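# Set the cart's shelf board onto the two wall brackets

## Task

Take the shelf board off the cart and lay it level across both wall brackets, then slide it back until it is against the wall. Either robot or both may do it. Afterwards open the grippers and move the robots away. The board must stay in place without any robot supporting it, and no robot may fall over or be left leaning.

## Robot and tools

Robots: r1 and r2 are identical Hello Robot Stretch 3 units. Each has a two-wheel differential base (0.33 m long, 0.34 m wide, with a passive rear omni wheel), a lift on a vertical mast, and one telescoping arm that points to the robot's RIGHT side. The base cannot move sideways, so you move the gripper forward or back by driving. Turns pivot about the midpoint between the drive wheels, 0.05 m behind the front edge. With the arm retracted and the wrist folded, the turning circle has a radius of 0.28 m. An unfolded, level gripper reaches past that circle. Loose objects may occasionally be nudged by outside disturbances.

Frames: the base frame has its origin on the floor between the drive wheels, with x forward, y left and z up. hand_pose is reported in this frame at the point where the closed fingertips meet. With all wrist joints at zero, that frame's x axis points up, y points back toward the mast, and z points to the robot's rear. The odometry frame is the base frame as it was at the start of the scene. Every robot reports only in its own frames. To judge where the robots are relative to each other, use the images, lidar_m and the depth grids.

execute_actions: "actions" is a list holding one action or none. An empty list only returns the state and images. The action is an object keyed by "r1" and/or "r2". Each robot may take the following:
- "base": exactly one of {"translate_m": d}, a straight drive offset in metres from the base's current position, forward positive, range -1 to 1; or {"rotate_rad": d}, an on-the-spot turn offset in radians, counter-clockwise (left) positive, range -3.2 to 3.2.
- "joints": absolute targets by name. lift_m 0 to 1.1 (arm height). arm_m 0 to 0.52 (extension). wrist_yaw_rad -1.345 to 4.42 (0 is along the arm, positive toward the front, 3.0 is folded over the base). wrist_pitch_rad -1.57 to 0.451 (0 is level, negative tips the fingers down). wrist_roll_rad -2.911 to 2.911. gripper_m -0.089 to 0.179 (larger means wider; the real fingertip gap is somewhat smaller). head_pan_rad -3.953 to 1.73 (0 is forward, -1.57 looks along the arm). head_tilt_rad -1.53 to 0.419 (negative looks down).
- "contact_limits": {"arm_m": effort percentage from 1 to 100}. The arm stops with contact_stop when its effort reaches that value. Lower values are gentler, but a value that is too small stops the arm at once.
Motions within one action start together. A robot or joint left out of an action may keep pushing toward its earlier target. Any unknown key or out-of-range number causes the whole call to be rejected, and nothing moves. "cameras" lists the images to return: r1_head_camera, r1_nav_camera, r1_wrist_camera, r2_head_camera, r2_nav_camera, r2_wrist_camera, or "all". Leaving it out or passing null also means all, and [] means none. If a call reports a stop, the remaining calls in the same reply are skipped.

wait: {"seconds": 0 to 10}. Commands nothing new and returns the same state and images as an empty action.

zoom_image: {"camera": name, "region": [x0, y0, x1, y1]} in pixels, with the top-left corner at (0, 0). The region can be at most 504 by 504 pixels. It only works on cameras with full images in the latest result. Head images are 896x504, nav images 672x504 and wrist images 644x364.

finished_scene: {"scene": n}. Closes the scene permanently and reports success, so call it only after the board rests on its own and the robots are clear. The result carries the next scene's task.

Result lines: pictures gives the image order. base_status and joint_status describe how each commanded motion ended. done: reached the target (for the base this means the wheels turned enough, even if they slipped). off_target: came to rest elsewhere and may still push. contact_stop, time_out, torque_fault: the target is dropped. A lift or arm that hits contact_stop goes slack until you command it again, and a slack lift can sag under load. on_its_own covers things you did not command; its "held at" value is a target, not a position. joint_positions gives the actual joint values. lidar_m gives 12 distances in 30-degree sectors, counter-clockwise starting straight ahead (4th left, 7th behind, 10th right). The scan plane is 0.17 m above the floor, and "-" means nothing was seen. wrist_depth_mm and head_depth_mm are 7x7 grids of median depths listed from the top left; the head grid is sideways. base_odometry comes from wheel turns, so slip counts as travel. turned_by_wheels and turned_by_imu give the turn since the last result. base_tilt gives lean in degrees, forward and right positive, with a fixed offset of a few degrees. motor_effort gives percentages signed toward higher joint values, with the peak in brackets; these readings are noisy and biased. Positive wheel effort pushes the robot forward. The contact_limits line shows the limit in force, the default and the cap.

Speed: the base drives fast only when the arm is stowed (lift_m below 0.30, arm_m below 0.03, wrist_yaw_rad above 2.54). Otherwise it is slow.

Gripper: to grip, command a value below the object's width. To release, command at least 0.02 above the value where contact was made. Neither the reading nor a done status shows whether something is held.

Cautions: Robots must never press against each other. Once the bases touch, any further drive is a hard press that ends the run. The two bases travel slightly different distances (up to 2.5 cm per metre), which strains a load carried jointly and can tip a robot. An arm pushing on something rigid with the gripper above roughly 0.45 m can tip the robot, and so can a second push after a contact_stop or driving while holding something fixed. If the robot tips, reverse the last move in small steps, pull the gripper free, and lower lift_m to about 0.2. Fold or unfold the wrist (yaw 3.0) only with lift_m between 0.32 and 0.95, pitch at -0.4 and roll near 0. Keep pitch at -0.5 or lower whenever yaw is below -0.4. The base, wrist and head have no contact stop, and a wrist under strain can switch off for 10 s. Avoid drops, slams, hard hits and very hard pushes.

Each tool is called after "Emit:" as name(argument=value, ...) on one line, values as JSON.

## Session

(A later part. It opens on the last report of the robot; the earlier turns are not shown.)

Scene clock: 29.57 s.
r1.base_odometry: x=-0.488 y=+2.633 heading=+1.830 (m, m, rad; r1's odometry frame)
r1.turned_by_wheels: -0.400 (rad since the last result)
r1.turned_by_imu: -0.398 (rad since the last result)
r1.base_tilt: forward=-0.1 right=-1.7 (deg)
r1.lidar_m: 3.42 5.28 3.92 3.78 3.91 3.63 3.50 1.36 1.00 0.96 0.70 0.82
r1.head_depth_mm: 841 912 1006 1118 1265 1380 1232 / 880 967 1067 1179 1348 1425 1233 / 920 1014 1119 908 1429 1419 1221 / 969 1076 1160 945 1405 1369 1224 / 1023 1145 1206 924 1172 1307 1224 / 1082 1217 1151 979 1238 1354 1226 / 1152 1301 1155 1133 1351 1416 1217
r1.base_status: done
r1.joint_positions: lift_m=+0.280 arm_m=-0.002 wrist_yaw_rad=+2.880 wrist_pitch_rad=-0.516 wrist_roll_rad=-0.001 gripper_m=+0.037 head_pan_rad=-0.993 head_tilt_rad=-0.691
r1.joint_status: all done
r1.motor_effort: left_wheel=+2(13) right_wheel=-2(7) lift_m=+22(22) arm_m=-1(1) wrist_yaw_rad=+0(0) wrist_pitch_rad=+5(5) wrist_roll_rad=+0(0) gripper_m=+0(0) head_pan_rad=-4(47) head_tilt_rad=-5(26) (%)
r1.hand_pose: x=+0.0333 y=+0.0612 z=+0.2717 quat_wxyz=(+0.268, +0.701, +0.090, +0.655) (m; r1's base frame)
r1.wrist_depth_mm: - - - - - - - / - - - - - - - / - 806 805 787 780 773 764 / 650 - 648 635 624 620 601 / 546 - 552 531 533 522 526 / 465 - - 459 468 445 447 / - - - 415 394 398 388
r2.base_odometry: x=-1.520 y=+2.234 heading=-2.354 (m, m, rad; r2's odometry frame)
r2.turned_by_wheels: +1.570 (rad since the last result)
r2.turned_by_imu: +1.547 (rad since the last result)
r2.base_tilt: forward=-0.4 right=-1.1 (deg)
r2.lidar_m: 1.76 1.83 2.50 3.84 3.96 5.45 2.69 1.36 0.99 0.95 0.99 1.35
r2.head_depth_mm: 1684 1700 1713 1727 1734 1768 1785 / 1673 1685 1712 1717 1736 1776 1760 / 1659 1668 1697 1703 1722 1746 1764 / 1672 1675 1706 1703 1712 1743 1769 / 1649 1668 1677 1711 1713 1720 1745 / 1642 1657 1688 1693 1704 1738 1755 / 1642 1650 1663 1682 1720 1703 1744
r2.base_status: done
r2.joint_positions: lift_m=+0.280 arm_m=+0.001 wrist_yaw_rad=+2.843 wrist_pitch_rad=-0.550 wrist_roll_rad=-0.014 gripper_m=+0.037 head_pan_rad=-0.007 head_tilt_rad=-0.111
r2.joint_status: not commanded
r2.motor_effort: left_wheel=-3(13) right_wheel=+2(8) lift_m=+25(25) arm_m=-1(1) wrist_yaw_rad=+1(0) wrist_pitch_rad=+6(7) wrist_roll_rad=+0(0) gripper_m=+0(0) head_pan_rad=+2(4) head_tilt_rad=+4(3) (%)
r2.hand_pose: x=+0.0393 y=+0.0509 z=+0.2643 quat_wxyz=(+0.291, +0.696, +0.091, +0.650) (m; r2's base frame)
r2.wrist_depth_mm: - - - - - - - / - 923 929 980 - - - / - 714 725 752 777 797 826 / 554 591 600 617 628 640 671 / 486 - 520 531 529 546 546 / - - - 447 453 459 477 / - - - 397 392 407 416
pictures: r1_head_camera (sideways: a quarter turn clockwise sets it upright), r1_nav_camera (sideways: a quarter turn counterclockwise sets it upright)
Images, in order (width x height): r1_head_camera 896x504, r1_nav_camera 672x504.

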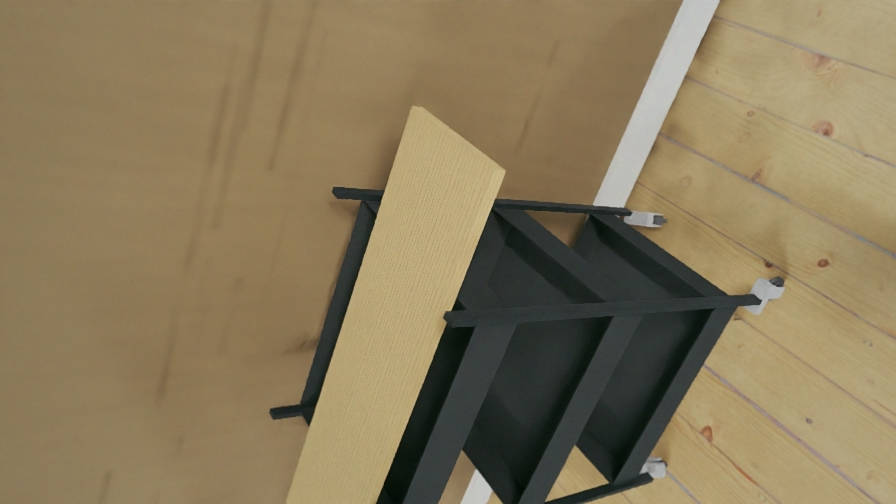

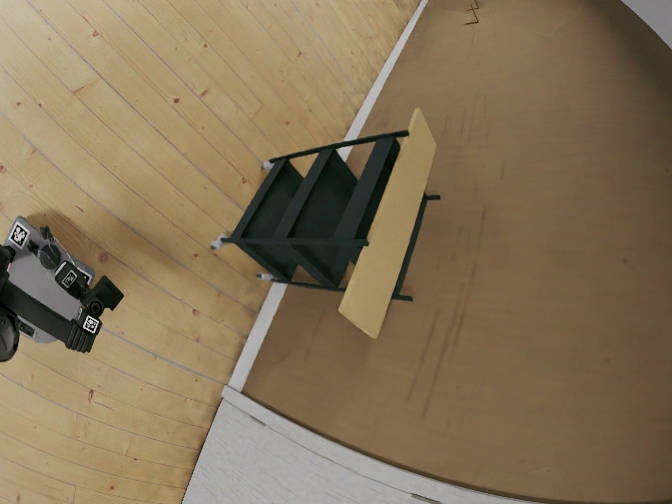

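Emit:
execute_actions(actions=[{"r1":{"joints":{"lift_m":0.8,"wrist_pitch_rad":-0.4}},"r2":{"base":{"translate_m":-1.0},"joints":{"head_pan_rad":-2.0,"head_tilt_rad":-0.5}}}], cameras=["r2_nav_camera"])

Emit:
execute_actions(actions=[{"r1":{"joints":{"wrist_yaw_rad":0,"gripper_m":0.12}}}], cameras=["r1_wrist_camera"])

Emit:
execute_actions(actions=[{"r1":{"joints":{"wrist_pitch_rad":0,"wrist_roll_rad":1.57}}}], cameras=["r1_wrist_camera","r1_head_camera"])

Scene clock: 35.63 s.
r1.base_odometry: x=-0.488 y=+2.633 heading=+1.830 (m, m, rad; r1's odometry frame)
r1.turned_by_wheels: +0.000 (rad since the last result)
r1.turned_by_imu: +0.001 (rad since the last result)
r1.base_tilt: forward=-0.2 right=-1.7 (deg)
r1.lidar_m: 2.47 5.31 3.92 3.79 3.94 3.64 3.49 1.35 1.00 0.96 0.70 0.82
r1.head_depth_mm: 837 915 1003 1118 1263 1386 1254 / 881 965 1066 1181 1359 1422 1271 / 923 1015 1116 915 1433 1427 1229 / 969 1074 1154 951 1398 1372 1223 / 1025 1137 1209 925 1171 1303 1220 / 1087 1216 1150 981 1240 1350 1225 / 1151 1307 1147 1133 1339 1417 1221
r1.base_status: not commanded
r1.joint_positions: lift_m=+0.800 arm_m=-0.002 wrist_yaw_rad=+2.880 wrist_pitch_rad=-0.419 wrist_roll_rad=-0.001 gripper_m=+0.037 head_pan_rad=-0.993 head_tilt_rad=-0.691
r1.joint_status: all done
r1.motor_effort: left_wheel=+3(3) right_wheel=-3(3) lift_m=+35(37) arm_m=+0(0) wrist_yaw_rad=+0(1) wrist_pitch_rad=+7(8) wrist_roll_rad=+0(1) gripper_m=+0(0) head_pan_rad=-4(4) head_tilt_rad=-5(5) (%)
r1.hand_pose: x=+0.0367 y=+0.0740 z=+0.8122 quat_wxyz=(+0.236, +0.704, +0.056, +0.667) (m; r1's base frame)
r1.wrist_depth_mm: - - - - - - - / - - - - - - - / - - - - - - - / - - - - - - - / - - - - - - - / - - - - - - - / - - 954 988 915 961 929
r2.base_odometry: x=-0.815 y=+2.943 heading=-2.354 (m, m, rad; r2's odometry frame)
r2.turned_by_wheels: +0.000 (rad since the last result)
r2.turned_by_imu: -0.005 (rad since the last result)
r2.base_tilt: forward=-0.4 right=-1.1 (deg)
r2.lidar_m: 2.76 2.86 3.91 3.82 3.95 5.39 2.16 1.37 1.00 0.96 0.99 1.35
r2.head_depth_mm: 1040 1134 1239 1374 1539 1610 1366 / 991 1070 1162 1280 1421 1567 1359 / 936 1013 1099 1196 1324 1469 1362 / 892 954 1041 1123 1237 1354 1373 / 854 915 979 1065 1166 1276 1344 / 816 869 938 1010 1090 1192 1287 / 782 830 889 951 1034 1112 1228
r2.base_status: done
r2.joint_positions: lift_m=+0.280 arm_m=+0.001 wrist_yaw_rad=+2.843 wrist_pitch_rad=-0.550 wrist_roll_rad=-0.014 gripper_m=+0.037 head_pan_rad=-1.993 head_tilt_rad=-0.494
r2.joint_status: all done
r2.motor_effort: left_wheel=-2(16) right_wheel=+1(3) lift_m=+25(24) arm_m=-1(1) wrist_yaw_rad=+1(1) wrist_pitch_rad=+6(6) wrist_roll_rad=+0(0) gripper_m=+0(0) head_pan_rad=-2(33) head_tilt_rad=-2(21) (%)
r2.hand_pose: x=+0.0393 y=+0.0509 z=+0.2643 quat_wxyz=(+0.291, +0.696, +0.091, +0.650) (m; r2's base frame)
r2.wrist_depth_mm: - - - - - - - / - 891 925 971 - - - / - 711 727 753 778 783 815 / 550 591 596 611 638 633 656 / 482 - 527 522 528 543 556 / - - - 446 459 464 470 / - - - 397 392 409 414
pictures: r2_nav_camera (sideways: a quarter turn counterclockwise sets it upright)
Images, in order (width x height): r2_nav_camera 672x504.

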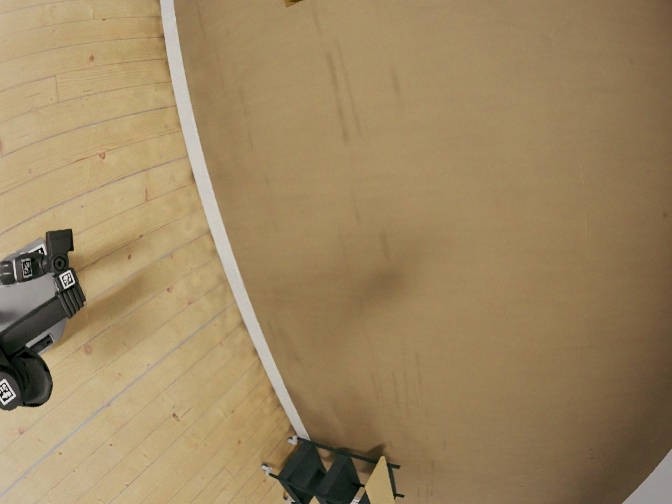

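Scene clock: 38.07 s.
r1.base_odometry: x=-0.488 y=+2.633 heading=+1.830 (m, m, rad; r1's odometry frame)
r1.turned_by_wheels: +0.000 (rad since the last result)
r1.turned_by_imu: +0.001 (rad since the last result)
r1.base_tilt: forward=-0.2 right=-1.7 (deg)
r1.lidar_m: 2.47 5.31 3.91 3.78 3.95 3.61 3.49 1.35 1.00 0.97 0.70 0.83
r1.head_depth_mm: 837 915 1008 1120 1261 1368 1271 / 876 961 1066 1180 1357 1410 1231 / 922 1017 1115 917 1447 1416 1232 / 966 1076 1165 943 1401 1373 1223 / 1020 1138 1207 924 1177 1296 1234 / 1086 1216 1150 974 1234 1361 1228 / 1155 1302 1151 1133 1348 1414 1235
r1.base_status: not commanded
r1.joint_positions: lift_m=+0.800 arm_m=-0.002 wrist_yaw_rad=+0.002 wrist_pitch_rad=-0.419 wrist_roll_rad=-0.001 gripper_m=+0.120 head_pan_rad=-0.993 head_tilt_rad=-0.691
r1.joint_status: all done
r1.motor_effort: left_wheel=+2(3) right_wheel=-2(2) lift_m=+35(35) arm_m=+0(0) wrist_yaw_rad=-2(3) wrist_pitch_rad=+7(7) wrist_roll_rad=+0(1) gripper_m=+0(95) head_pan_rad=-3(3) head_tilt_rad=-5(5) (%)
r1.hand_pose: x=-0.0210 y=-0.3669 z=+0.8122 quat_wxyz=(+0.692, +0.148, -0.691, -0.146) (m; r1's base frame)
r1.wrist_depth_mm: 652 651 647 652 644 640 647 / 716 713 687 704 704 696 703 / 472 530 770 773 761 774 775 / 842 836 840 848 824 836 849 / 806 802 943 946 905 921 900 / 680 679 - - - - - / 544 901 - 954 956 925 930
r2.base_odometry: x=-0.815 y=+2.943 heading=-2.354 (m, m, rad; r2's odometry frame)
r2.turned_by_wheels: +0.000 (rad since the last result)
r2.turned_by_imu: +0.001 (rad since the last result)
r2.base_tilt: forward=-0.5 right=-1.1 (deg)
r2.lidar_m: 2.77 2.86 3.90 3.83 3.97 5.42 2.16 1.37 1.00 0.96 0.99 1.35
r2.head_depth_mm: 1043 1129 1250 1379 1531 1621 1360 / 988 1070 1165 1278 1420 1561 1353 / 939 1009 1097 1198 1313 1480 1367 / 894 959 1036 1127 1227 1363 1367 / 853 910 980 1062 1146 1262 1326 / 815 875 937 1002 1091 1203 1296 / 779 832 887 950 1029 1115 1222
r2.base_status: not commanded
r2.joint_positions: lift_m=+0.280 arm_m=+0.001 wrist_yaw_rad=+2.843 wrist_pitch_rad=-0.550 wrist_roll_rad=-0.014 gripper_m=+0.037 head_pan_rad=-1.993 head_tilt_rad=-0.494
r2.joint_status: not commanded
r2.motor_effort: left_wheel=-1(2) right_wheel=+1(1) lift_m=+24(25) arm_m=-1(1) wrist_yaw_rad=+0(0) wrist_pitch_rad=+7(7) wrist_roll_rad=+0(0) gripper_m=+0(0) head_pan_rad=-1(3) head_tilt_rad=-2(2) (%)
r2.hand_pose: x=+0.0393 y=+0.0509 z=+0.2643 quat_wxyz=(+0.291, +0.696, +0.091, +0.650) (m; r2's base frame)
r2.wrist_depth_mm: - - - - - - - / - 893 922 958 - - - / - 706 724 747 772 788 828 / 546 580 602 614 625 636 657 / 483 - 523 527 527 540 549 / - - - 448 456 463 476 / - - - 398 391 406 414
pictures: r1_wrist_camera
Images, in order (width x height): r1_wrist_camera 644x364.

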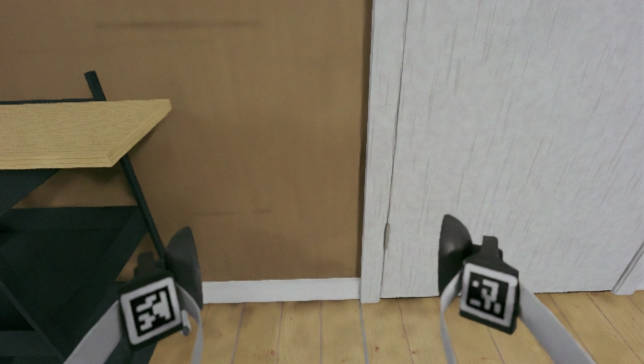

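Scene clock: 39.53 s.
r1.base_odometry: x=-0.488 y=+2.633 heading=+1.830 (m, m, rad; r1's odometry frame)
r1.turned_by_wheels: +0.000 (rad since the last result)
r1.turned_by_imu: +0.000 (rad since the last result)
r1.base_tilt: forward=-0.1 right=-1.7 (deg)
r1.lidar_m: 2.47 5.32 3.92 3.77 3.94 3.62 3.48 1.35 1.00 0.97 0.70 0.82
r1.head_depth_mm: 839 916 1005 1124 1264 1381 1294 / 877 963 1063 1178 1353 1429 1229 / 921 1008 1112 916 1430 1432 1226 / 968 1072 1154 950 1401 1381 1230 / 1022 1144 1201 922 1176 1304 1228 / 1091 1215 1151 978 1232 1359 1224 / 1153 1298 1149 1128 1354 1413 1217
r1.base_status: not commanded
r1.joint_positions: lift_m=+0.800 arm_m=-0.002 wrist_yaw_rad=+0.002 wrist_pitch_rad=-0.023 wrist_roll_rad=+1.568 gripper_m=+0.120 head_pan_rad=-0.993 head_tilt_rad=-0.691
r1.joint_status: all done
r1.motor_effort: left_wheel=+3(3) right_wheel=-2(2) lift_m=+35(35) arm_m=-1(0) wrist_yaw_rad=-2(2) wrist_pitch_rad=+9(9) wrist_roll_rad=+1(2) gripper_m=+0(1) head_pan_rad=-3(4) head_tilt_rad=-5(5) (%)
r1.hand_pose: x=-0.0208 y=-0.3983 z=+0.9082 quat_wxyz=(+0.002, +0.001, -1.000, -0.012) (m; r1's base frame)
r1.wrist_depth_mm: 644 644 637 657 667 687 699 / 661 668 652 681 675 686 684 / 680 709 706 726 719 754 748 / 710 717 735 726 754 745 775 / 718 740 748 742 757 775 798 / 748 751 767 772 801 - 814 / 756 790 797 797 810 804 828
r2.base_odometry: x=-0.815 y=+2.943 heading=-2.354 (m, m, rad; r2's odometry frame)
r2.turned_by_wheels: +0.000 (rad since the last result)
r2.turned_by_imu: +0.000 (rad since the last result)
r2.base_tilt: forward=-0.4 right=-1.1 (deg)
r2.lidar_m: 2.77 2.86 3.92 3.83 3.96 5.40 2.15 1.37 0.99 0.96 1.00 1.35
r2.head_depth_mm: 1044 1133 1245 1363 1541 1618 1362 / 982 1067 1171 1286 1422 1553 1360 / 940 1011 1101 1195 1319 1477 1362 / 892 959 1041 1124 1230 1366 1365 / 854 913 986 1065 1154 1270 1337 / 818 871 929 1006 1087 1190 1299 / 781 833 890 952 1027 1117 1225
r2.base_status: not commanded
r2.joint_positions: lift_m=+0.280 arm_m=+0.001 wrist_yaw_rad=+2.843 wrist_pitch_rad=-0.550 wrist_roll_rad=-0.014 gripper_m=+0.037 head_pan_rad=-1.993 head_tilt_rad=-0.494
r2.joint_status: not commanded
r2.motor_effort: left_wheel=-2(1) right_wheel=+1(1) lift_m=+25(24) arm_m=-1(1) wrist_yaw_rad=+1(1) wrist_pitch_rad=+7(7) wrist_roll_rad=+0(0) gripper_m=+0(0) head_pan_rad=-2(1) head_tilt_rad=-2(3) (%)
r2.hand_pose: x=+0.0393 y=+0.0509 z=+0.2643 quat_wxyz=(+0.291, +0.696, +0.091, +0.650) (m; r2's base frame)
r2.wrist_depth_mm: - - - - - - - / - 875 922 951 - - - / - 714 721 742 774 791 812 / 540 583 592 606 632 640 662 / 484 - 523 526 533 542 555 / - - - 447 463 464 473 / - - - 395 395 410 417
pictures: r1_head_camera (sideways: a quarter turn clockwise sets it upright), r1_wrist_camera
Images, in order (width x height): r1_head_camera 896x504, r1_wrist_camera 644x364.

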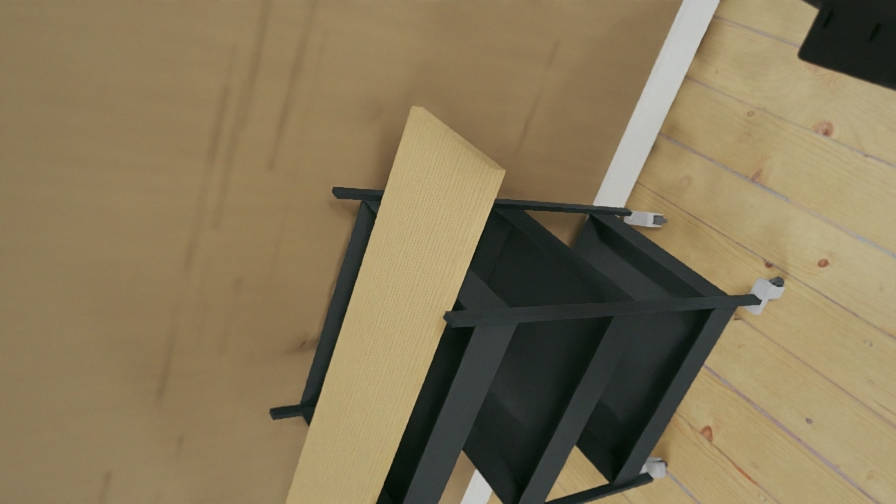

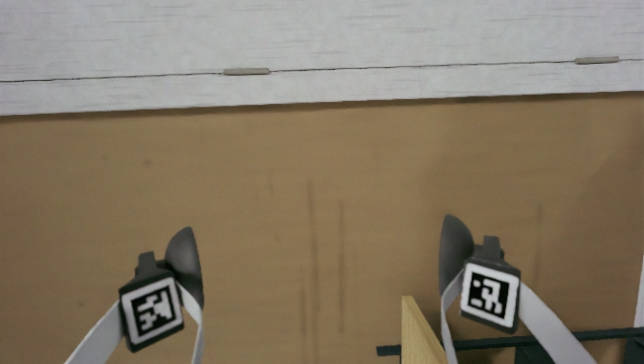

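Emit:
execute_actions(actions=[{"r1":{"base":{"translate_m":0.15},"joints":{"lift_m":0.68}},"r2":{"base":{"translate_m":-0.5},"joints":{"lift_m":0.8,"wrist_pitch_rad":-0.4,"head_pan_rad":-2.3,"head_tilt_rad":-0.7}}}], cameras=["r1_wrist_camera","r2_head_camera"])

Emit:
execute_actions(actions=[{"r2":{"joints":{"wrist_yaw_rad":0,"gripper_m":0.12}}}], cameras=[])

Emit:
execute_actions(actions=[{"r2":{"joints":{"wrist_pitch_rad":0,"wrist_roll_rad":1.57,"lift_m":0.68}}}], cameras=["r2_wrist_camera","r2_head_camera"])

Scene clock: 46.07 s.
r1.base_odometry: x=-0.526 y=+2.778 heading=+1.830 (m, m, rad; r1's odometry frame)
r1.turned_by_wheels: +0.000 (rad since the last result)
r1.turned_by_imu: +0.002 (rad since the last result)
r1.base_tilt: forward=-0.2 right=-1.6 (deg)
r1.lidar_m: 1.78 5.26 3.92 3.77 3.95 3.77 3.65 1.36 1.00 0.99 0.62 0.83
r1.head_depth_mm: 841 912 1011 885 1264 1386 1231 / 880 966 1062 886 1341 1426 1221 / 921 1020 1117 884 1170 1340 1225 / 973 1073 1165 930 1112 1221 1200 / 1027 1150 1205 944 1175 1323 1213 / 1089 1219 1158 982 1246 1362 1224 / 1158 1307 1150 1075 1629 1429 1225
r1.base_status: done
r1.joint_positions: lift_m=+0.680 arm_m=-0.002 wrist_yaw_rad=+0.002 wrist_pitch_rad=-0.022 wrist_roll_rad=+1.568 gripper_m=+0.120 head_pan_rad=-0.993 head_tilt_rad=-0.691
r1.joint_status: all done
r1.motor_effort: left_wheel=+2(9) right_wheel=-2(3) lift_m=+22(25) arm_m=+0(0) wrist_yaw_rad=-2(2) wrist_pitch_rad=+8(9) wrist_roll_rad=+0(1) gripper_m=+0(1) head_pan_rad=-4(4) head_tilt_rad=-5(5) (%)
r1.hand_pose: x=-0.0209 y=-0.3983 z=+0.7891 quat_wxyz=(+0.002, +0.001, -1.000, -0.011) (m; r1's base frame)
r1.wrist_depth_mm: 636 648 642 668 700 704 707 / 669 682 707 696 701 723 712 / 687 702 708 723 724 728 741 / 706 724 728 753 742 765 764 / 739 728 739 758 771 763 803 / 757 737 759 761 768 - 724 / 763 772 790 791 840 685 735
r2.base_odometry: x=-0.462 y=+3.297 heading=-2.354 (m, m, rad; r2's odometry frame)
r2.turned_by_wheels: +0.000 (rad since the last result)
r2.turned_by_imu: -0.002 (rad since the last result)
r2.base_tilt: forward=-0.4 right=-1.1 (deg)
r2.lidar_m: 3.27 3.39 3.97 3.81 3.96 5.36 1.82 1.26 1.00 0.96 1.00 1.35
r2.head_depth_mm: 1560 1743 1372 1685 1657 1410 1209 / 1382 1568 1383 1749 1668 1426 1212 / 1249 1389 1524 1764 1709 1424 1268 / 1136 1250 1404 1607 1690 1459 - / 1036 1138 1266 1413 1579 1458 - / 955 1042 1139 1271 1419 1419 - / 884 957 1048 1148 1280 1368 1245
r2.base_status: done
r2.joint_positions: lift_m=+0.800 arm_m=+0.001 wrist_yaw_rad=+2.843 wrist_pitch_rad=-0.419 wrist_roll_rad=-0.014 gripper_m=+0.037 head_pan_rad=-2.293 head_tilt_rad=-0.692
r2.joint_status: all done
r2.motor_effort: left_wheel=-1(15) right_wheel=+1(5) lift_m=+30(32) arm_m=-1(1) wrist_yaw_rad=+0(0) wrist_pitch_rad=+9(9) wrist_roll_rad=+0(0) gripper_m=+0(0) head_pan_rad=-2(20) head_tilt_rad=-3(17) (%)
r2.hand_pose: x=+0.0447 y=+0.0686 z=+0.8123 quat_wxyz=(+0.248, +0.701, +0.045, +0.667) (m; r2's base frame)
r2.wrist_depth_mm: - - - - - - - / - - - - - - - / - - - - - - - / - - - - - - - / - - - - - - - / - - - - - - - / 960 - 943 - 962 - -
pictures: r1_wrist_camera, r2_head_camera (sideways: a quarter turn clockwise sets it upright)
Images, in order (width x height): r1_wrist_camera 644x364, r2_head_camera 896x504.

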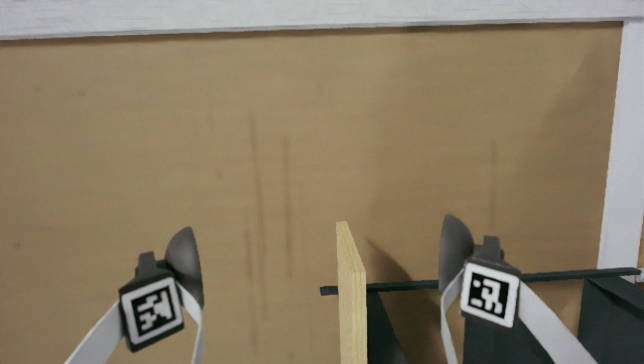

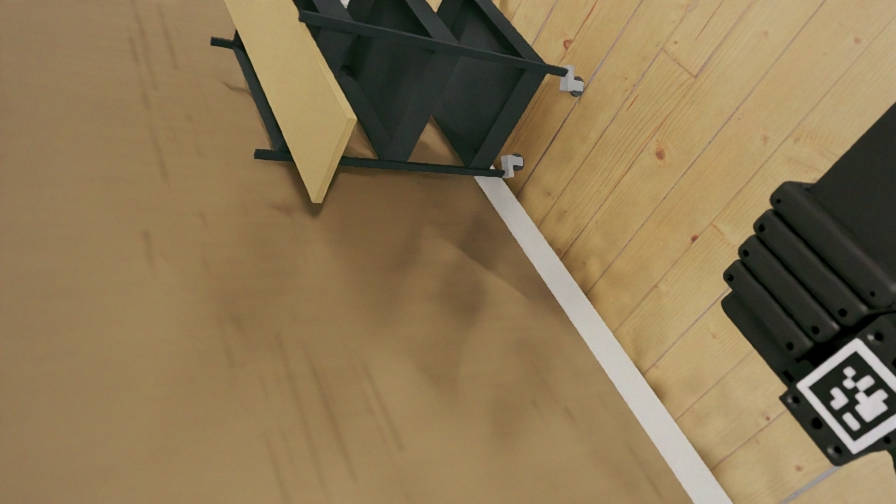

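Scene clock: 48.50 s.
r1.base_odometry: x=-0.526 y=+2.778 heading=+1.830 (m, m, rad; r1's odometry frame)
r1.turned_by_wheels: +0.000 (rad since the last result)
r1.turned_by_imu: +0.001 (rad since the last result)
r1.base_tilt: forward=-0.1 right=-1.7 (deg)
r1.lidar_m: 1.78 5.30 3.90 3.78 3.91 3.77 3.65 1.35 1.00 0.99 0.62 0.83
r1.head_depth_mm: 840 919 1007 884 1265 1379 1231 / 881 963 1067 884 1343 1428 1227 / 921 1015 1117 885 1171 1346 1218 / 971 1080 1157 928 1110 1215 1207 / 1024 1146 1203 943 1167 1328 1226 / 1090 1228 1159 984 1237 1358 1227 / 1157 1300 1145 1072 1641 1420 1224
r1.base_status: not commanded
r1.joint_positions: lift_m=+0.680 arm_m=-0.002 wrist_yaw_rad=+0.002 wrist_pitch_rad=-0.022 wrist_roll_rad=+1.568 gripper_m=+0.120 head_pan_rad=-0.993 head_tilt_rad=-0.691
r1.joint_status: not commanded
r1.motor_effort: left_wheel=+3(3) right_wheel=-2(3) lift_m=+22(22) arm_m=+0(0) wrist_yaw_rad=-2(1) wrist_pitch_rad=+8(8) wrist_roll_rad=+0(1) gripper_m=+0(0) head_pan_rad=-3(5) head_tilt_rad=-5(5) (%)
r1.hand_pose: x=-0.0209 y=-0.3983 z=+0.7891 quat_wxyz=(+0.002, +0.001, -1.000, -0.011) (m; r1's base frame)
r1.wrist_depth_mm: 638 641 644 669 679 712 710 / 670 691 682 704 718 717 723 / 691 710 730 725 744 740 761 / 712 719 746 744 758 765 769 / 723 741 743 767 772 775 768 / 749 758 771 761 782 - 727 / 756 761 795 788 801 690 727
r2.base_odometry: x=-0.462 y=+3.297 heading=-2.354 (m, m, rad; r2's odometry frame)
r2.turned_by_wheels: +0.000 (rad since the last result)
r2.turned_by_imu: +0.001 (rad since the last result)
r2.base_tilt: forward=-0.4 right=-1.1 (deg)
r2.lidar_m: 3.26 3.38 3.98 3.82 3.97 5.39 1.82 1.26 1.00 0.96 1.00 1.35
r2.head_depth_mm: 1565 1752 1358 1673 1667 1416 1211 / 1386 1577 1380 1751 1674 1425 1220 / 1236 1401 1538 1776 1706 1417 1262 / 1132 1257 1405 1598 1691 1455 - / 1033 1137 1266 1421 1594 1468 - / 957 1044 1151 1275 1428 1424 - / 883 955 1046 1152 1272 1385 1265
r2.base_status: not commanded
r2.joint_positions: lift_m=+0.800 arm_m=+0.001 wrist_yaw_rad=+0.003 wrist_pitch_rad=-0.419 wrist_roll_rad=-0.014 gripper_m=+0.120 head_pan_rad=-2.293 head_tilt_rad=-0.692
r2.joint_status: all done
r2.motor_effort: left_wheel=-1(1) right_wheel=+1(1) lift_m=+31(31) arm_m=-1(1) wrist_yaw_rad=-3(2) wrist_pitch_rad=+9(9) wrist_roll_rad=+0(0) gripper_m=+0(88) head_pan_rad=-2(3) head_tilt_rad=-3(4) (%)
r2.hand_pose: x=-0.0209 y=-0.3700 z=+0.8123 quat_wxyz=(+0.697, +0.149, -0.686, -0.145) (m; r2's base frame)
r2.wrist_depth_mm: 648 651 651 643 643 653 638 / 710 692 704 688 691 686 689 / 756 751 754 751 756 767 759 / 841 832 843 822 839 829 834 / 929 920 917 919 921 921 915 / - - - - - - - / 969 927 967 - - - -
pictures: none
No camera images: the call's "cameras" was empty. Leave "cameras" out to get every camera's image.

Scene clock: 50.43 s.
r1.base_odometry: x=-0.526 y=+2.778 heading=+1.830 (m, m, rad; r1's odometry frame)
r1.turned_by_wheels: +0.000 (rad since the last result)
r1.turned_by_imu: +0.000 (rad since the last result)
r1.base_tilt: forward=-0.1 right=-1.7 (deg)
r1.lidar_m: 1.77 5.27 3.93 3.76 3.94 3.78 3.66 1.36 1.00 0.99 0.62 0.83
r1.head_depth_mm: 841 920 1010 889 1260 1380 1230 / 884 962 1065 884 1332 1425 1232 / 923 1015 1122 885 1175 1340 1222 / 974 1077 1164 931 1115 1221 1205 / 1025 1140 1199 947 1175 1329 1227 / 1082 1219 1159 979 1232 1349 1226 / 1159 1305 1144 1076 1631 1415 1226
r1.base_status: not commanded
r1.joint_positions: lift_m=+0.680 arm_m=-0.002 wrist_yaw_rad=+0.002 wrist_pitch_rad=-0.022 wrist_roll_rad=+1.568 gripper_m=+0.120 head_pan_rad=-0.993 head_tilt_rad=-0.691
r1.joint_status: not commanded
r1.motor_effort: left_wheel=+3(3) right_wheel=-2(2) lift_m=+22(22) arm_m=+0(0) wrist_yaw_rad=-2(2) wrist_pitch_rad=+8(8) wrist_roll_rad=+0(0) gripper_m=+0(0) head_pan_rad=-4(4) head_tilt_rad=-5(5) (%)
r1.hand_pose: x=-0.0209 y=-0.3983 z=+0.7891 quat_wxyz=(+0.002, +0.001, -1.000, -0.011) (m; r1's base frame)
r1.wrist_depth_mm: 629 638 644 663 686 692 728 / 671 688 696 712 702 719 745 / 673 699 702 714 728 752 735 / 711 716 735 753 752 757 763 / 740 729 760 767 753 760 794 / 759 747 747 761 783 - 731 / 785 801 793 796 800 680 732
r2.base_odometry: x=-0.462 y=+3.297 heading=-2.354 (m, m, rad; r2's odometry frame)
r2.turned_by_wheels: +0.000 (rad since the last result)
r2.turned_by_imu: +0.000 (rad since the last result)
r2.base_tilt: forward=-0.5 right=-1.1 (deg)
r2.lidar_m: 3.27 3.40 3.97 3.81 3.94 5.38 1.82 1.26 1.00 0.96 1.00 1.35
r2.head_depth_mm: 1570 1747 1367 1673 1671 1420 1215 / 1390 1575 1369 1755 1665 1420 1215 / 1246 1396 1536 1781 1699 1425 1212 / 1129 1251 1410 1601 1690 1423 1244 / 1039 1139 1257 1417 1577 1421 1250 / 955 1043 1140 1265 1421 1427 1245 / 882 964 1049 1141 1277 1360 1215
r2.base_status: not commanded
r2.joint_positions: lift_m=+0.680 arm_m=+0.001 wrist_yaw_rad=+0.002 wrist_pitch_rad=-0.023 wrist_roll_rad=+1.569 gripper_m=+0.120 head_pan_rad=-2.293 head_tilt_rad=-0.692
r2.joint_status: all done
r2.motor_effort: left_wheel=-1(2) right_wheel=+1(1) lift_m=+24(25) arm_m=-1(1) wrist_yaw_rad=-2(2) wrist_pitch_rad=+11(13) wrist_roll_rad=+1(2) gripper_m=+1(1) head_pan_rad=-2(3) head_tilt_rad=-3(4) (%)
r2.hand_pose: x=-0.0208 y=-0.4014 z=+0.7887 quat_wxyz=(+0.001, +0.001, -1.000, -0.012) (m; r2's base frame)
r2.wrist_depth_mm: 650 662 677 673 677 693 690 / 669 670 675 691 702 710 724 / 681 667 684 715 710 717 737 / 699 709 704 722 732 742 750 / 702 705 727 739 738 757 758 / 714 - 741 752 756 776 774 / 730 736 760 760 778 780 799
pictures: r2_head_camera (sideways: a quarter turn clockwise sets it upright), r2_wrist_camera
Images, in order (width x height): r2_head_camera 896x504, r2_wrist_camera 644x364.

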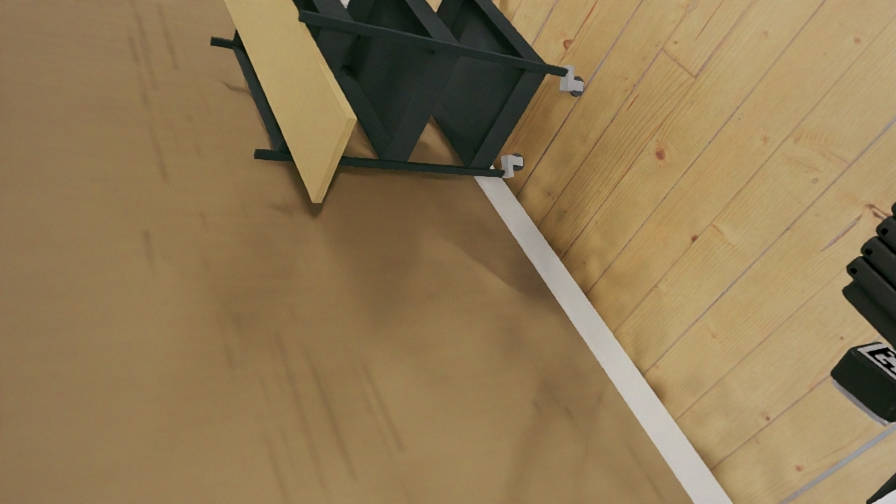

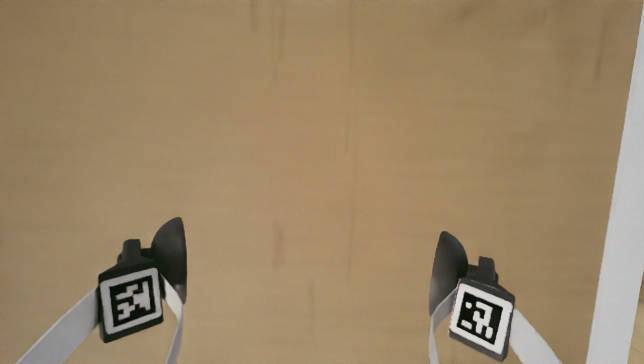

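Emit:
execute_actions(actions=[{"r1":{"base":{"translate_m":0.08},"joints":{"lift_m":0.65,"arm_m":0.1}},"r2":{"base":{"translate_m":-0.45},"joints":{"lift_m":0.65}}}], cameras=["r1_wrist_camera","r2_wrist_camera","r1_head_camera"])

Scene clock: 56.60 s.
r1.base_odometry: x=-0.546 y=+2.855 heading=+1.830 (m, m, rad; r1's odometry frame)
r1.turned_by_wheels: +0.000 (rad since the last result)
r1.turned_by_imu: +0.002 (rad since the last result)
r1.base_tilt: forward=-0.1 right=-1.7 (deg)
r1.lidar_m: 1.25 5.24 3.89 3.78 3.94 3.86 3.70 1.36 1.02 0.74 0.59 0.83
r1.head_depth_mm: 842 917 1009 884 1262 1397 - / 880 964 1073 882 1172 1358 1228 / 927 1021 1110 912 898 1132 1184 / 972 1085 1163 929 1113 1249 1224 / 1024 1151 1226 941 1171 1329 1226 / 1084 1219 1149 981 1204 1352 1223 / 1159 1306 1156 1779 1689 1415 1230
r1.base_status: done
r1.joint_positions: lift_m=+0.650 arm_m=+0.100 wrist_yaw_rad=+0.001 wrist_pitch_rad=-0.022 wrist_roll_rad=+1.568 gripper_m=+0.120 head_pan_rad=-0.993 head_tilt_rad=-0.692
r1.joint_status: all done
r1.motor_effort: left_wheel=+3(9) right_wheel=-2(4) lift_m=+22(22) arm_m=+4(1) wrist_yaw_rad=-2(2) wrist_pitch_rad=+8(8) wrist_roll_rad=+0(1) gripper_m=+0(1) head_pan_rad=-4(3) head_tilt_rad=-5(5) (%)
r1.hand_pose: x=-0.0210 y=-0.5003 z=+0.7591 quat_wxyz=(+0.002, +0.001, -1.000, -0.011) (m; r1's base frame)
r1.wrist_depth_mm: 574 577 589 602 601 606 615 / 581 586 588 606 616 633 638 / 587 614 609 615 636 649 645 / 621 641 625 643 643 654 672 / 640 636 659 663 666 661 681 / 654 663 668 660 694 - 713 / 654 677 690 679 695 610 424
r2.base_odometry: x=-0.144 y=+3.616 heading=-2.354 (m, m, rad; r2's odometry frame)
r2.turned_by_wheels: +0.000 (rad since the last result)
r2.turned_by_imu: -0.001 (rad since the last result)
r2.base_tilt: forward=-0.5 right=-1.1 (deg)
r2.lidar_m: 3.56 3.83 3.98 3.80 3.94 5.32 1.29 0.88 0.98 0.97 1.00 1.36
r2.head_depth_mm: 1552 1786 1357 2069 1715 1431 1212 / 1402 1584 1297 1447 1596 1417 1214 / 1253 1421 1236 1195 1361 1410 1210 / 1142 1267 1317 1400 1569 1430 1220 / 1044 1144 1238 1031 1574 1428 1230 / 961 1054 1153 1264 1436 1425 1235 / 893 966 1056 1165 1290 1373 1222
r2.base_status: done
r2.joint_positions: lift_m=+0.650 arm_m=+0.001 wrist_yaw_rad=+0.002 wrist_pitch_rad=-0.022 wrist_roll_rad=+1.569 gripper_m=+0.120 head_pan_rad=-2.293 head_tilt_rad=-0.692
r2.joint_status: all done
r2.motor_effort: left_wheel=-1(8) right_wheel=+1(2) lift_m=+24(22) arm_m=-1(1) wrist_yaw_rad=-3(3) wrist_pitch_rad=+11(11) wrist_roll_rad=+0(0) gripper_m=+1(1) head_pan_rad=-3(2) head_tilt_rad=-5(3) (%)
r2.hand_pose: x=-0.0208 y=-0.4014 z=+0.7589 quat_wxyz=(+0.001, +0.001, -1.000, -0.011) (m; r2's base frame)
r2.wrist_depth_mm: 659 663 678 676 692 689 711 / 665 674 681 677 707 716 728 / 676 695 707 707 721 734 736 / 698 691 715 727 739 747 744 / 709 711 719 738 756 756 778 / 724 - 733 760 779 769 779 / 740 757 753 782 783 796 796
pictures: r1_head_camera (sideways: a quarter turn clockwise sets it upright), r1_wrist_camera, r2_wrist_camera
Images, in order (width x height): r1_head_camera 896x504, r1_wrist_camera 644x364, r2_wrist_camera 644x364.

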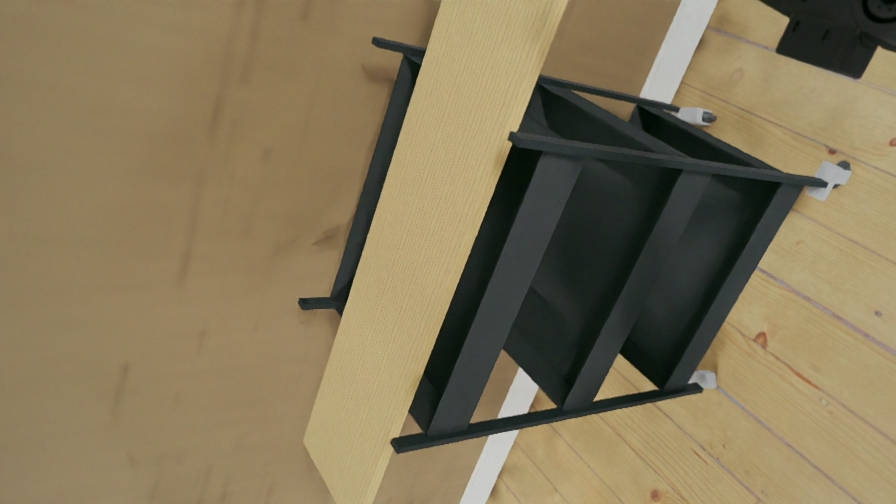

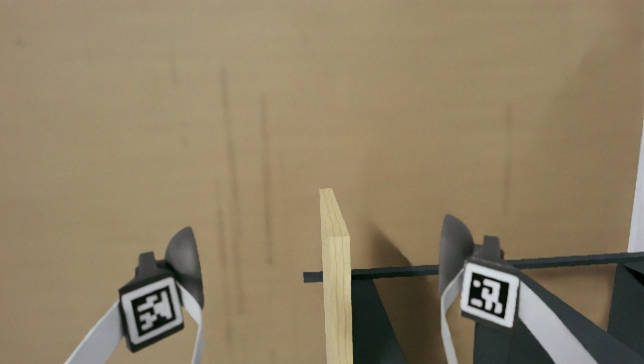

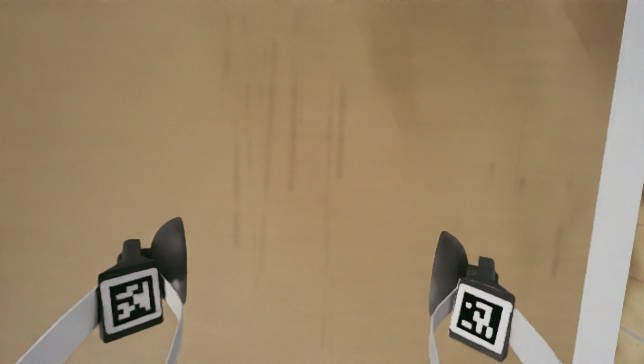

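Emit:
execute_actions(actions=[{"r1":{"base":{"translate_m":0.08}},"r2":{"base":{"translate_m":-0.2},"joints":{"head_pan_rad":-1.9,"head_tilt_rad":-0.8}}}], cameras=["r1_wrist_camera","r2_wrist_camera","r2_head_camera"])

Scene clock: 60.23 s.
r1.base_odometry: x=-0.567 y=+2.932 heading=+1.830 (m, m, rad; r1's odometry frame)
r1.turned_by_wheels: +0.000 (rad since the last result)
r1.turned_by_imu: +0.001 (rad since the last result)
r1.base_tilt: forward=-0.2 right=-1.7 (deg)
r1.lidar_m: 0.97 5.18 3.90 3.77 3.95 3.95 3.68 1.36 1.02 0.57 0.60 1.43
r1.head_depth_mm: 843 920 1008 888 1138 1375 - / 883 968 1070 884 849 1058 1183 / 927 1021 1116 917 1084 1054 1184 / 974 1077 1160 925 1102 1247 1225 / 1028 1143 1238 943 1159 1331 1229 / 1092 1224 1275 977 1646 1418 1225 / 1156 1311 1472 1782 1689 1416 1230
r1.base_status: done
r1.joint_positions: lift_m=+0.650 arm_m=+0.100 wrist_yaw_rad=+0.001 wrist_pitch_rad=-0.022 wrist_roll_rad=+1.568 gripper_m=+0.120 head_pan_rad=-0.993 head_tilt_rad=-0.692
r1.joint_status: not commanded
r1.motor_effort: left_wheel=+3(10) right_wheel=-2(3) lift_m=+22(22) arm_m=+4(3) wrist_yaw_rad=-1(1) wrist_pitch_rad=+8(8) wrist_roll_rad=+1(0) gripper_m=+1(0) head_pan_rad=-3(3) head_tilt_rad=-5(4) (%)
r1.hand_pose: x=-0.0210 y=-0.5003 z=+0.7591 quat_wxyz=(+0.002, +0.001, -1.000, -0.011) (m; r1's base frame)
r1.wrist_depth_mm: 566 581 580 596 594 616 606 / 588 588 599 609 625 621 628 / 601 600 616 627 635 640 641 / 622 630 617 626 650 657 668 / 636 636 663 567 658 575 673 / 656 655 673 661 684 - 405 / 672 683 684 685 314 578 389
r2.base_odometry: x=-0.003 y=+3.758 heading=-2.354 (m, m, rad; r2's odometry frame)
r2.turned_by_wheels: +0.000 (rad since the last result)
r2.turned_by_imu: +0.000 (rad since the last result)
r2.base_tilt: forward=-0.4 right=-1.1 (deg)
r2.lidar_m: 3.58 4.08 3.97 3.80 3.96 5.07 1.01 0.81 0.74 0.97 1.01 1.36
r2.head_depth_mm: 1008 1163 1024 1027 1344 1339 1172 / 966 1108 1016 1211 1243 1309 1189 / 928 1047 1084 1285 1491 1343 - / 890 1008 1096 1341 1536 1355 - / 860 969 1094 1279 1471 1370 - / 828 926 1051 1202 1391 1344 1185 / 795 890 1000 1144 1338 1336 1173
r2.base_status: done
r2.joint_positions: lift_m=+0.650 arm_m=+0.001 wrist_yaw_rad=+0.002 wrist_pitch_rad=-0.022 wrist_roll_rad=+1.569 gripper_m=+0.120 head_pan_rad=-1.907 head_tilt_rad=-0.790
r2.joint_status: all done
r2.motor_effort: left_wheel=+0(9) right_wheel=+1(2) lift_m=+24(25) arm_m=-1(0) wrist_yaw_rad=-2(2) wrist_pitch_rad=+11(11) wrist_roll_rad=+0(0) gripper_m=+1(1) head_pan_rad=+3(23) head_tilt_rad=-3(12) (%)
r2.hand_pose: x=-0.0208 y=-0.4014 z=+0.7589 quat_wxyz=(+0.001, +0.001, -1.000, -0.011) (m; r2's base frame)
r2.wrist_depth_mm: 657 668 683 690 697 707 706 / 681 688 683 699 710 709 739 / 683 687 692 704 735 743 730 / 699 717 716 729 739 748 744 / 720 718 741 728 752 769 764 / 720 - 746 756 759 774 792 / 720 759 766 770 782 790 800
pictures: r1_wrist_camera, r2_head_camera (sideways: a quarter turn clockwise sets it upright), r2_wrist_camera
Images, in order (width x height): r1_wrist_camera 644x364, r2_head_camera 896x504, r2_wrist_camera 644x364.

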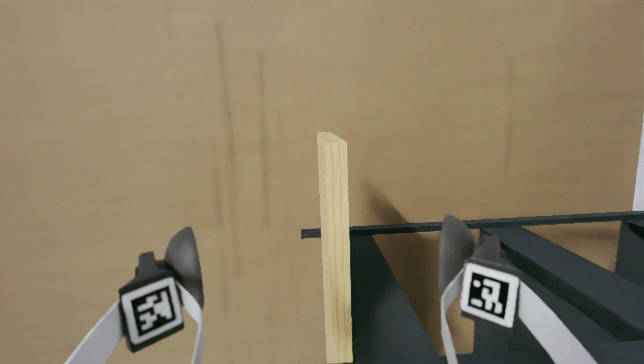

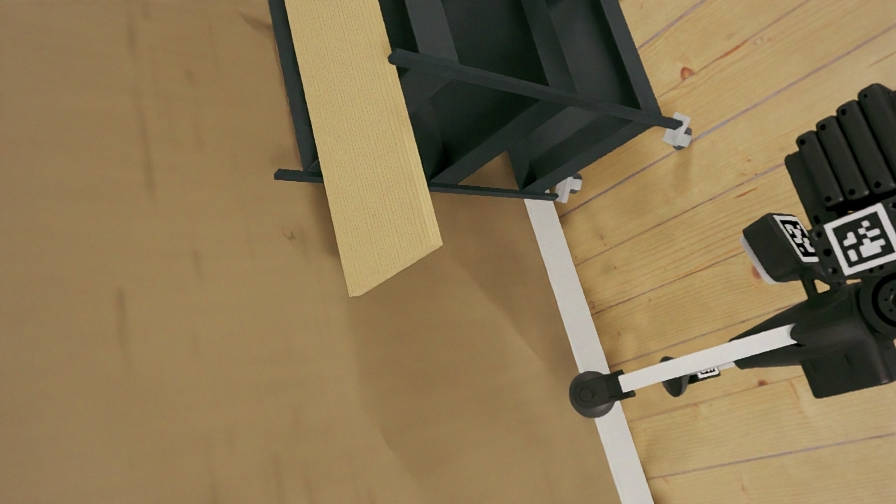

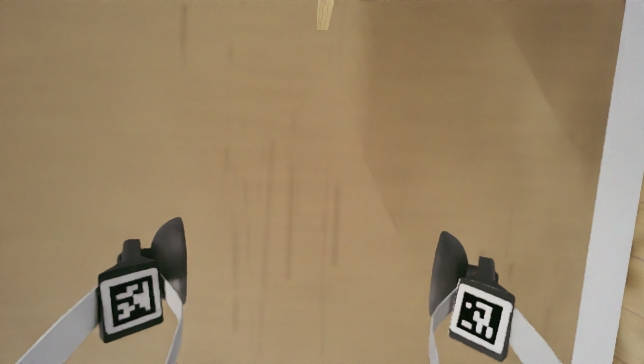

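Emit:
execute_actions(actions=[{"r1":{"joints":{"lift_m":0.638,"arm_m":0.25}},"r2":{"base":{"translate_m":-0.36},"joints":{"arm_m":0.08}}}], cameras=["r1_wrist_camera","r2_wrist_camera"])

Scene clock: 65.43 s.
r1.base_odometry: x=-0.567 y=+2.932 heading=+1.830 (m, m, rad; r1's odometry frame)
r1.turned_by_wheels: +0.000 (rad since the last result)
r1.turned_by_imu: +0.001 (rad since the last result)
r1.base_tilt: forward=-0.1 right=-1.7 (deg)
r1.lidar_m: 0.61 5.17 3.90 3.77 3.92 3.93 3.68 1.36 1.02 0.57 0.60 1.43
r1.head_depth_mm: 838 921 1009 889 1140 1387 1229 / 880 966 1070 883 849 1057 1186 / 922 1020 1118 912 1084 1062 1180 / 975 1074 1161 929 1107 1242 1221 / 1024 1153 1238 943 1164 1337 1221 / 1084 1226 1286 979 1634 1424 1230 / 1157 1303 1468 1778 1692 1428 1222
r1.base_status: not commanded
r1.joint_positions: lift_m=+0.638 arm_m=+0.250 wrist_yaw_rad=+0.001 wrist_pitch_rad=-0.021 wrist_roll_rad=+1.569 gripper_m=+0.120 head_pan_rad=-0.993 head_tilt_rad=-0.692
r1.joint_status: all done
r1.motor_effort: left_wheel=+2(3) right_wheel=-2(2) lift_m=+22(22) arm_m=+3(3) wrist_yaw_rad=-2(2) wrist_pitch_rad=+8(8) wrist_roll_rad=+1(0) gripper_m=+0(0) head_pan_rad=-4(4) head_tilt_rad=-5(5) (%)
r1.hand_pose: x=-0.0210 y=-0.6503 z=+0.7471 quat_wxyz=(+0.002, +0.001, -1.000, -0.011) (m; r1's base frame)
r1.wrist_depth_mm: 446 453 451 451 464 467 470 / 447 455 467 465 482 486 485 / 465 463 481 482 487 498 499 / 471 481 482 128 502 503 517 / 489 491 498 132 507 516 532 / 505 503 519 136 521 - 392 / 513 529 532 141 329 553 394
r2.base_odometry: x=+0.251 y=+4.013 heading=-2.354 (m, m, rad; r2's odometry frame)
r2.turned_by_wheels: +0.000 (rad since the last result)
r2.turned_by_imu: -0.001 (rad since the last result)
r2.base_tilt: forward=-0.4 right=-1.1 (deg)
r2.lidar_m: 3.56 4.42 3.98 3.80 3.93 4.70 0.65 0.80 0.59 0.57 1.01 1.37
r2.head_depth_mm: 1016 1168 1024 974 1527 1336 1171 / 978 1114 1020 958 1174 1309 1188 / 935 1066 1085 888 1154 1291 - / 902 1015 1082 856 1093 - - / 864 970 1045 856 1119 1371 1103 / 828 934 1024 862 1424 1373 1173 / 803 893 1008 828 1347 1344 1165
r2.base_status: done
r2.joint_positions: lift_m=+0.650 arm_m=+0.080 wrist_yaw_rad=+0.002 wrist_pitch_rad=-0.022 wrist_roll_rad=+1.569 gripper_m=+0.120 head_pan_rad=-1.907 head_tilt_rad=-0.790
r2.joint_status: all done
r2.motor_effort: left_wheel=+0(8) right_wheel=+0(2) lift_m=+24(24) arm_m=+3(4) wrist_yaw_rad=-1(2) wrist_pitch_rad=+11(11) wrist_roll_rad=+0(0) gripper_m=+0(0) head_pan_rad=+3(3) head_tilt_rad=-3(4) (%)
r2.hand_pose: x=-0.0209 y=-0.4803 z=+0.7589 quat_wxyz=(+0.001, +0.001, -1.000, -0.011) (m; r2's base frame)
r2.wrist_depth_mm: 598 609 607 543 234 550 420 / 606 616 622 287 239 542 383 / 618 622 631 639 656 652 683 / 626 634 649 652 660 674 674 / 631 645 650 661 681 693 693 / 657 - 675 682 688 705 702 / 670 666 679 702 698 725 716
pictures: r1_wrist_camera, r2_wrist_camera
Images, in order (width x height): r1_wrist_camera 644x364, r2_wrist_camera 644x364.

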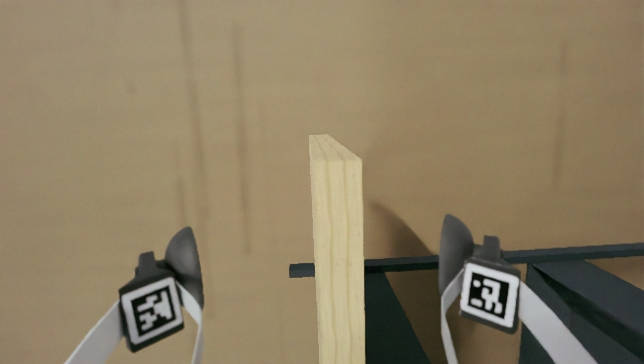

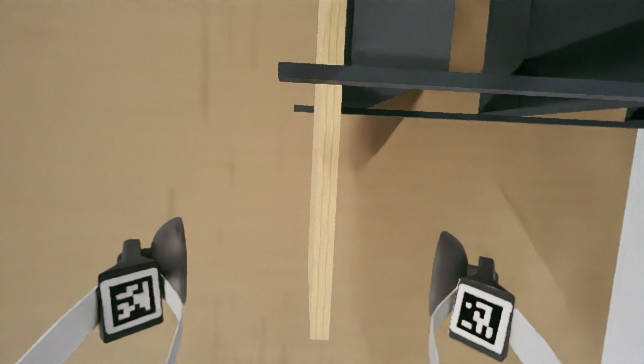

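Emit:
execute_actions(actions=[{"r1":{"joints":{"arm_m":0.31}},"r2":{"joints":{"arm_m":0.25,"lift_m":0.645,"head_pan_rad":-1.57,"head_tilt_rad":-0.9}}}], cameras=["r1_wrist_camera","r2_wrist_camera","r2_head_camera"])

Scene clock: 68.20 s.
r1.base_odometry: x=-0.567 y=+2.932 heading=+1.830 (m, m, rad; r1's odometry frame)
r1.turned_by_wheels: +0.000 (rad since the last result)
r1.turned_by_imu: +0.001 (rad since the last result)
r1.base_tilt: forward=-0.1 right=-1.7 (deg)
r1.lidar_m: 0.61 5.16 3.93 3.77 3.92 3.95 3.69 1.36 1.02 0.58 0.60 1.43
r1.head_depth_mm: 838 923 1010 889 1137 1378 1233 / 883 962 1073 879 849 1060 1172 / 927 1022 1111 911 1085 1055 1183 / 973 1077 1153 927 1110 1251 1228 / 1028 1146 1244 943 1158 1330 1229 / 1092 1223 1287 982 1635 1417 1225 / 1151 1307 1457 1652 1692 1413 1219
r1.base_status: not commanded
r1.joint_positions: lift_m=+0.638 arm_m=+0.310 wrist_yaw_rad=+0.001 wrist_pitch_rad=-0.021 wrist_roll_rad=+1.569 gripper_m=+0.120 head_pan_rad=-0.993 head_tilt_rad=-0.692
r1.joint_status: all done
r1.motor_effort: left_wheel=+3(2) right_wheel=-2(2) lift_m=+23(22) arm_m=+3(4) wrist_yaw_rad=-2(1) wrist_pitch_rad=+8(8) wrist_roll_rad=+0(1) gripper_m=+0(0) head_pan_rad=-4(3) head_tilt_rad=-5(5) (%)
r1.hand_pose: x=-0.0210 y=-0.7103 z=+0.7471 quat_wxyz=(+0.002, +0.001, -1.000, -0.011) (m; r1's base frame)
r1.wrist_depth_mm: 385 392 394 402 408 414 413 / 400 402 407 413 419 423 432 / 405 413 420 414 427 430 440 / 416 420 432 109 434 444 455 / 430 435 449 68 69 458 462 / 439 449 446 84 71 - 366 / 447 460 462 120 271 490 387
r2.base_odometry: x=+0.251 y=+4.013 heading=-2.354 (m, m, rad; r2's odometry frame)
r2.turned_by_wheels: +0.000 (rad since the last result)
r2.turned_by_imu: +0.001 (rad since the last result)
r2.base_tilt: forward=-0.4 right=-1.0 (deg)
r2.lidar_m: 3.55 4.42 3.96 3.79 3.94 4.72 0.65 0.80 0.59 0.57 1.01 1.37
r2.head_depth_mm: 869 996 878 885 1241 1283 1159 / 870 993 875 881 1077 - 1126 / 855 985 877 841 1265 1253 1130 / 852 977 904 1320 1450 1273 1128 / 847 969 875 1367 1463 1280 1133 / 841 969 1132 1359 1474 1287 1131 / 837 953 1115 1352 1470 1280 1129
r2.base_status: not commanded
r2.joint_positions: lift_m=+0.645 arm_m=+0.250 wrist_yaw_rad=+0.001 wrist_pitch_rad=-0.022 wrist_roll_rad=+1.570 gripper_m=+0.120 head_pan_rad=-1.577 head_tilt_rad=-0.889
r2.joint_status: all done
r2.motor_effort: left_wheel=+0(0) right_wheel=+0(1) lift_m=+24(28) arm_m=+3(3) wrist_yaw_rad=-2(2) wrist_pitch_rad=+11(10) wrist_roll_rad=+0(0) gripper_m=+1(1) head_pan_rad=+3(22) head_tilt_rad=-3(10) (%)
r2.hand_pose: x=-0.0210 y=-0.6503 z=+0.7539 quat_wxyz=(+0.001, +0.001, -1.000, -0.011) (m; r2's base frame)
r2.wrist_depth_mm: 441 446 450 183 137 134 393 / 446 453 466 160 253 482 397 / 461 464 474 142 490 483 499 / 464 470 481 129 489 498 510 / 476 483 492 132 506 516 513 / 484 - 500 134 505 530 536 / 483 506 507 200 520 534 542
pictures: r1_wrist_camera, r2_head_camera (sideways: a quarter turn clockwise sets it upright), r2_wrist_camera
Images, in order (width x height): r1_wrist_camera 644x364, r2_head_camera 896x504, r2_wrist_camera 644x364.

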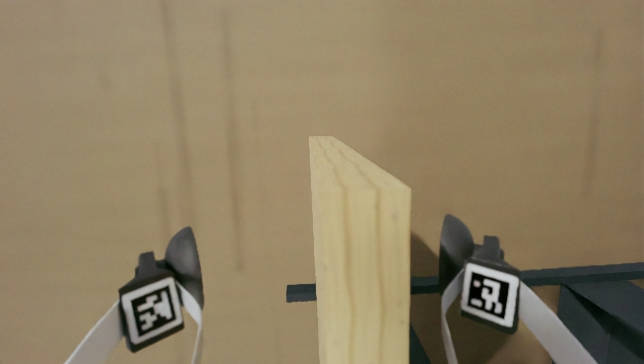

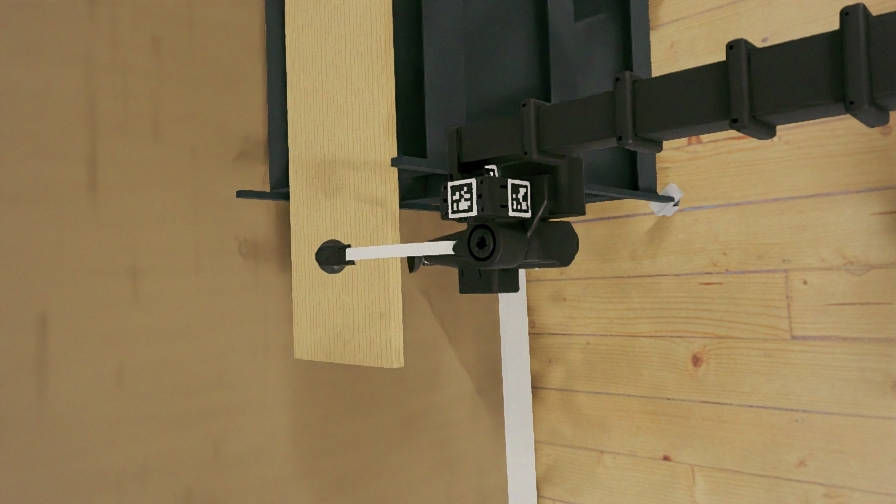

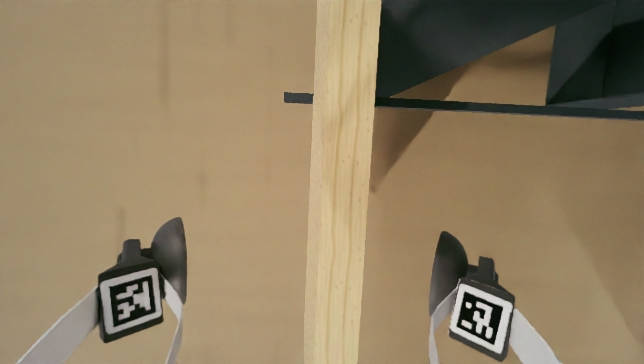

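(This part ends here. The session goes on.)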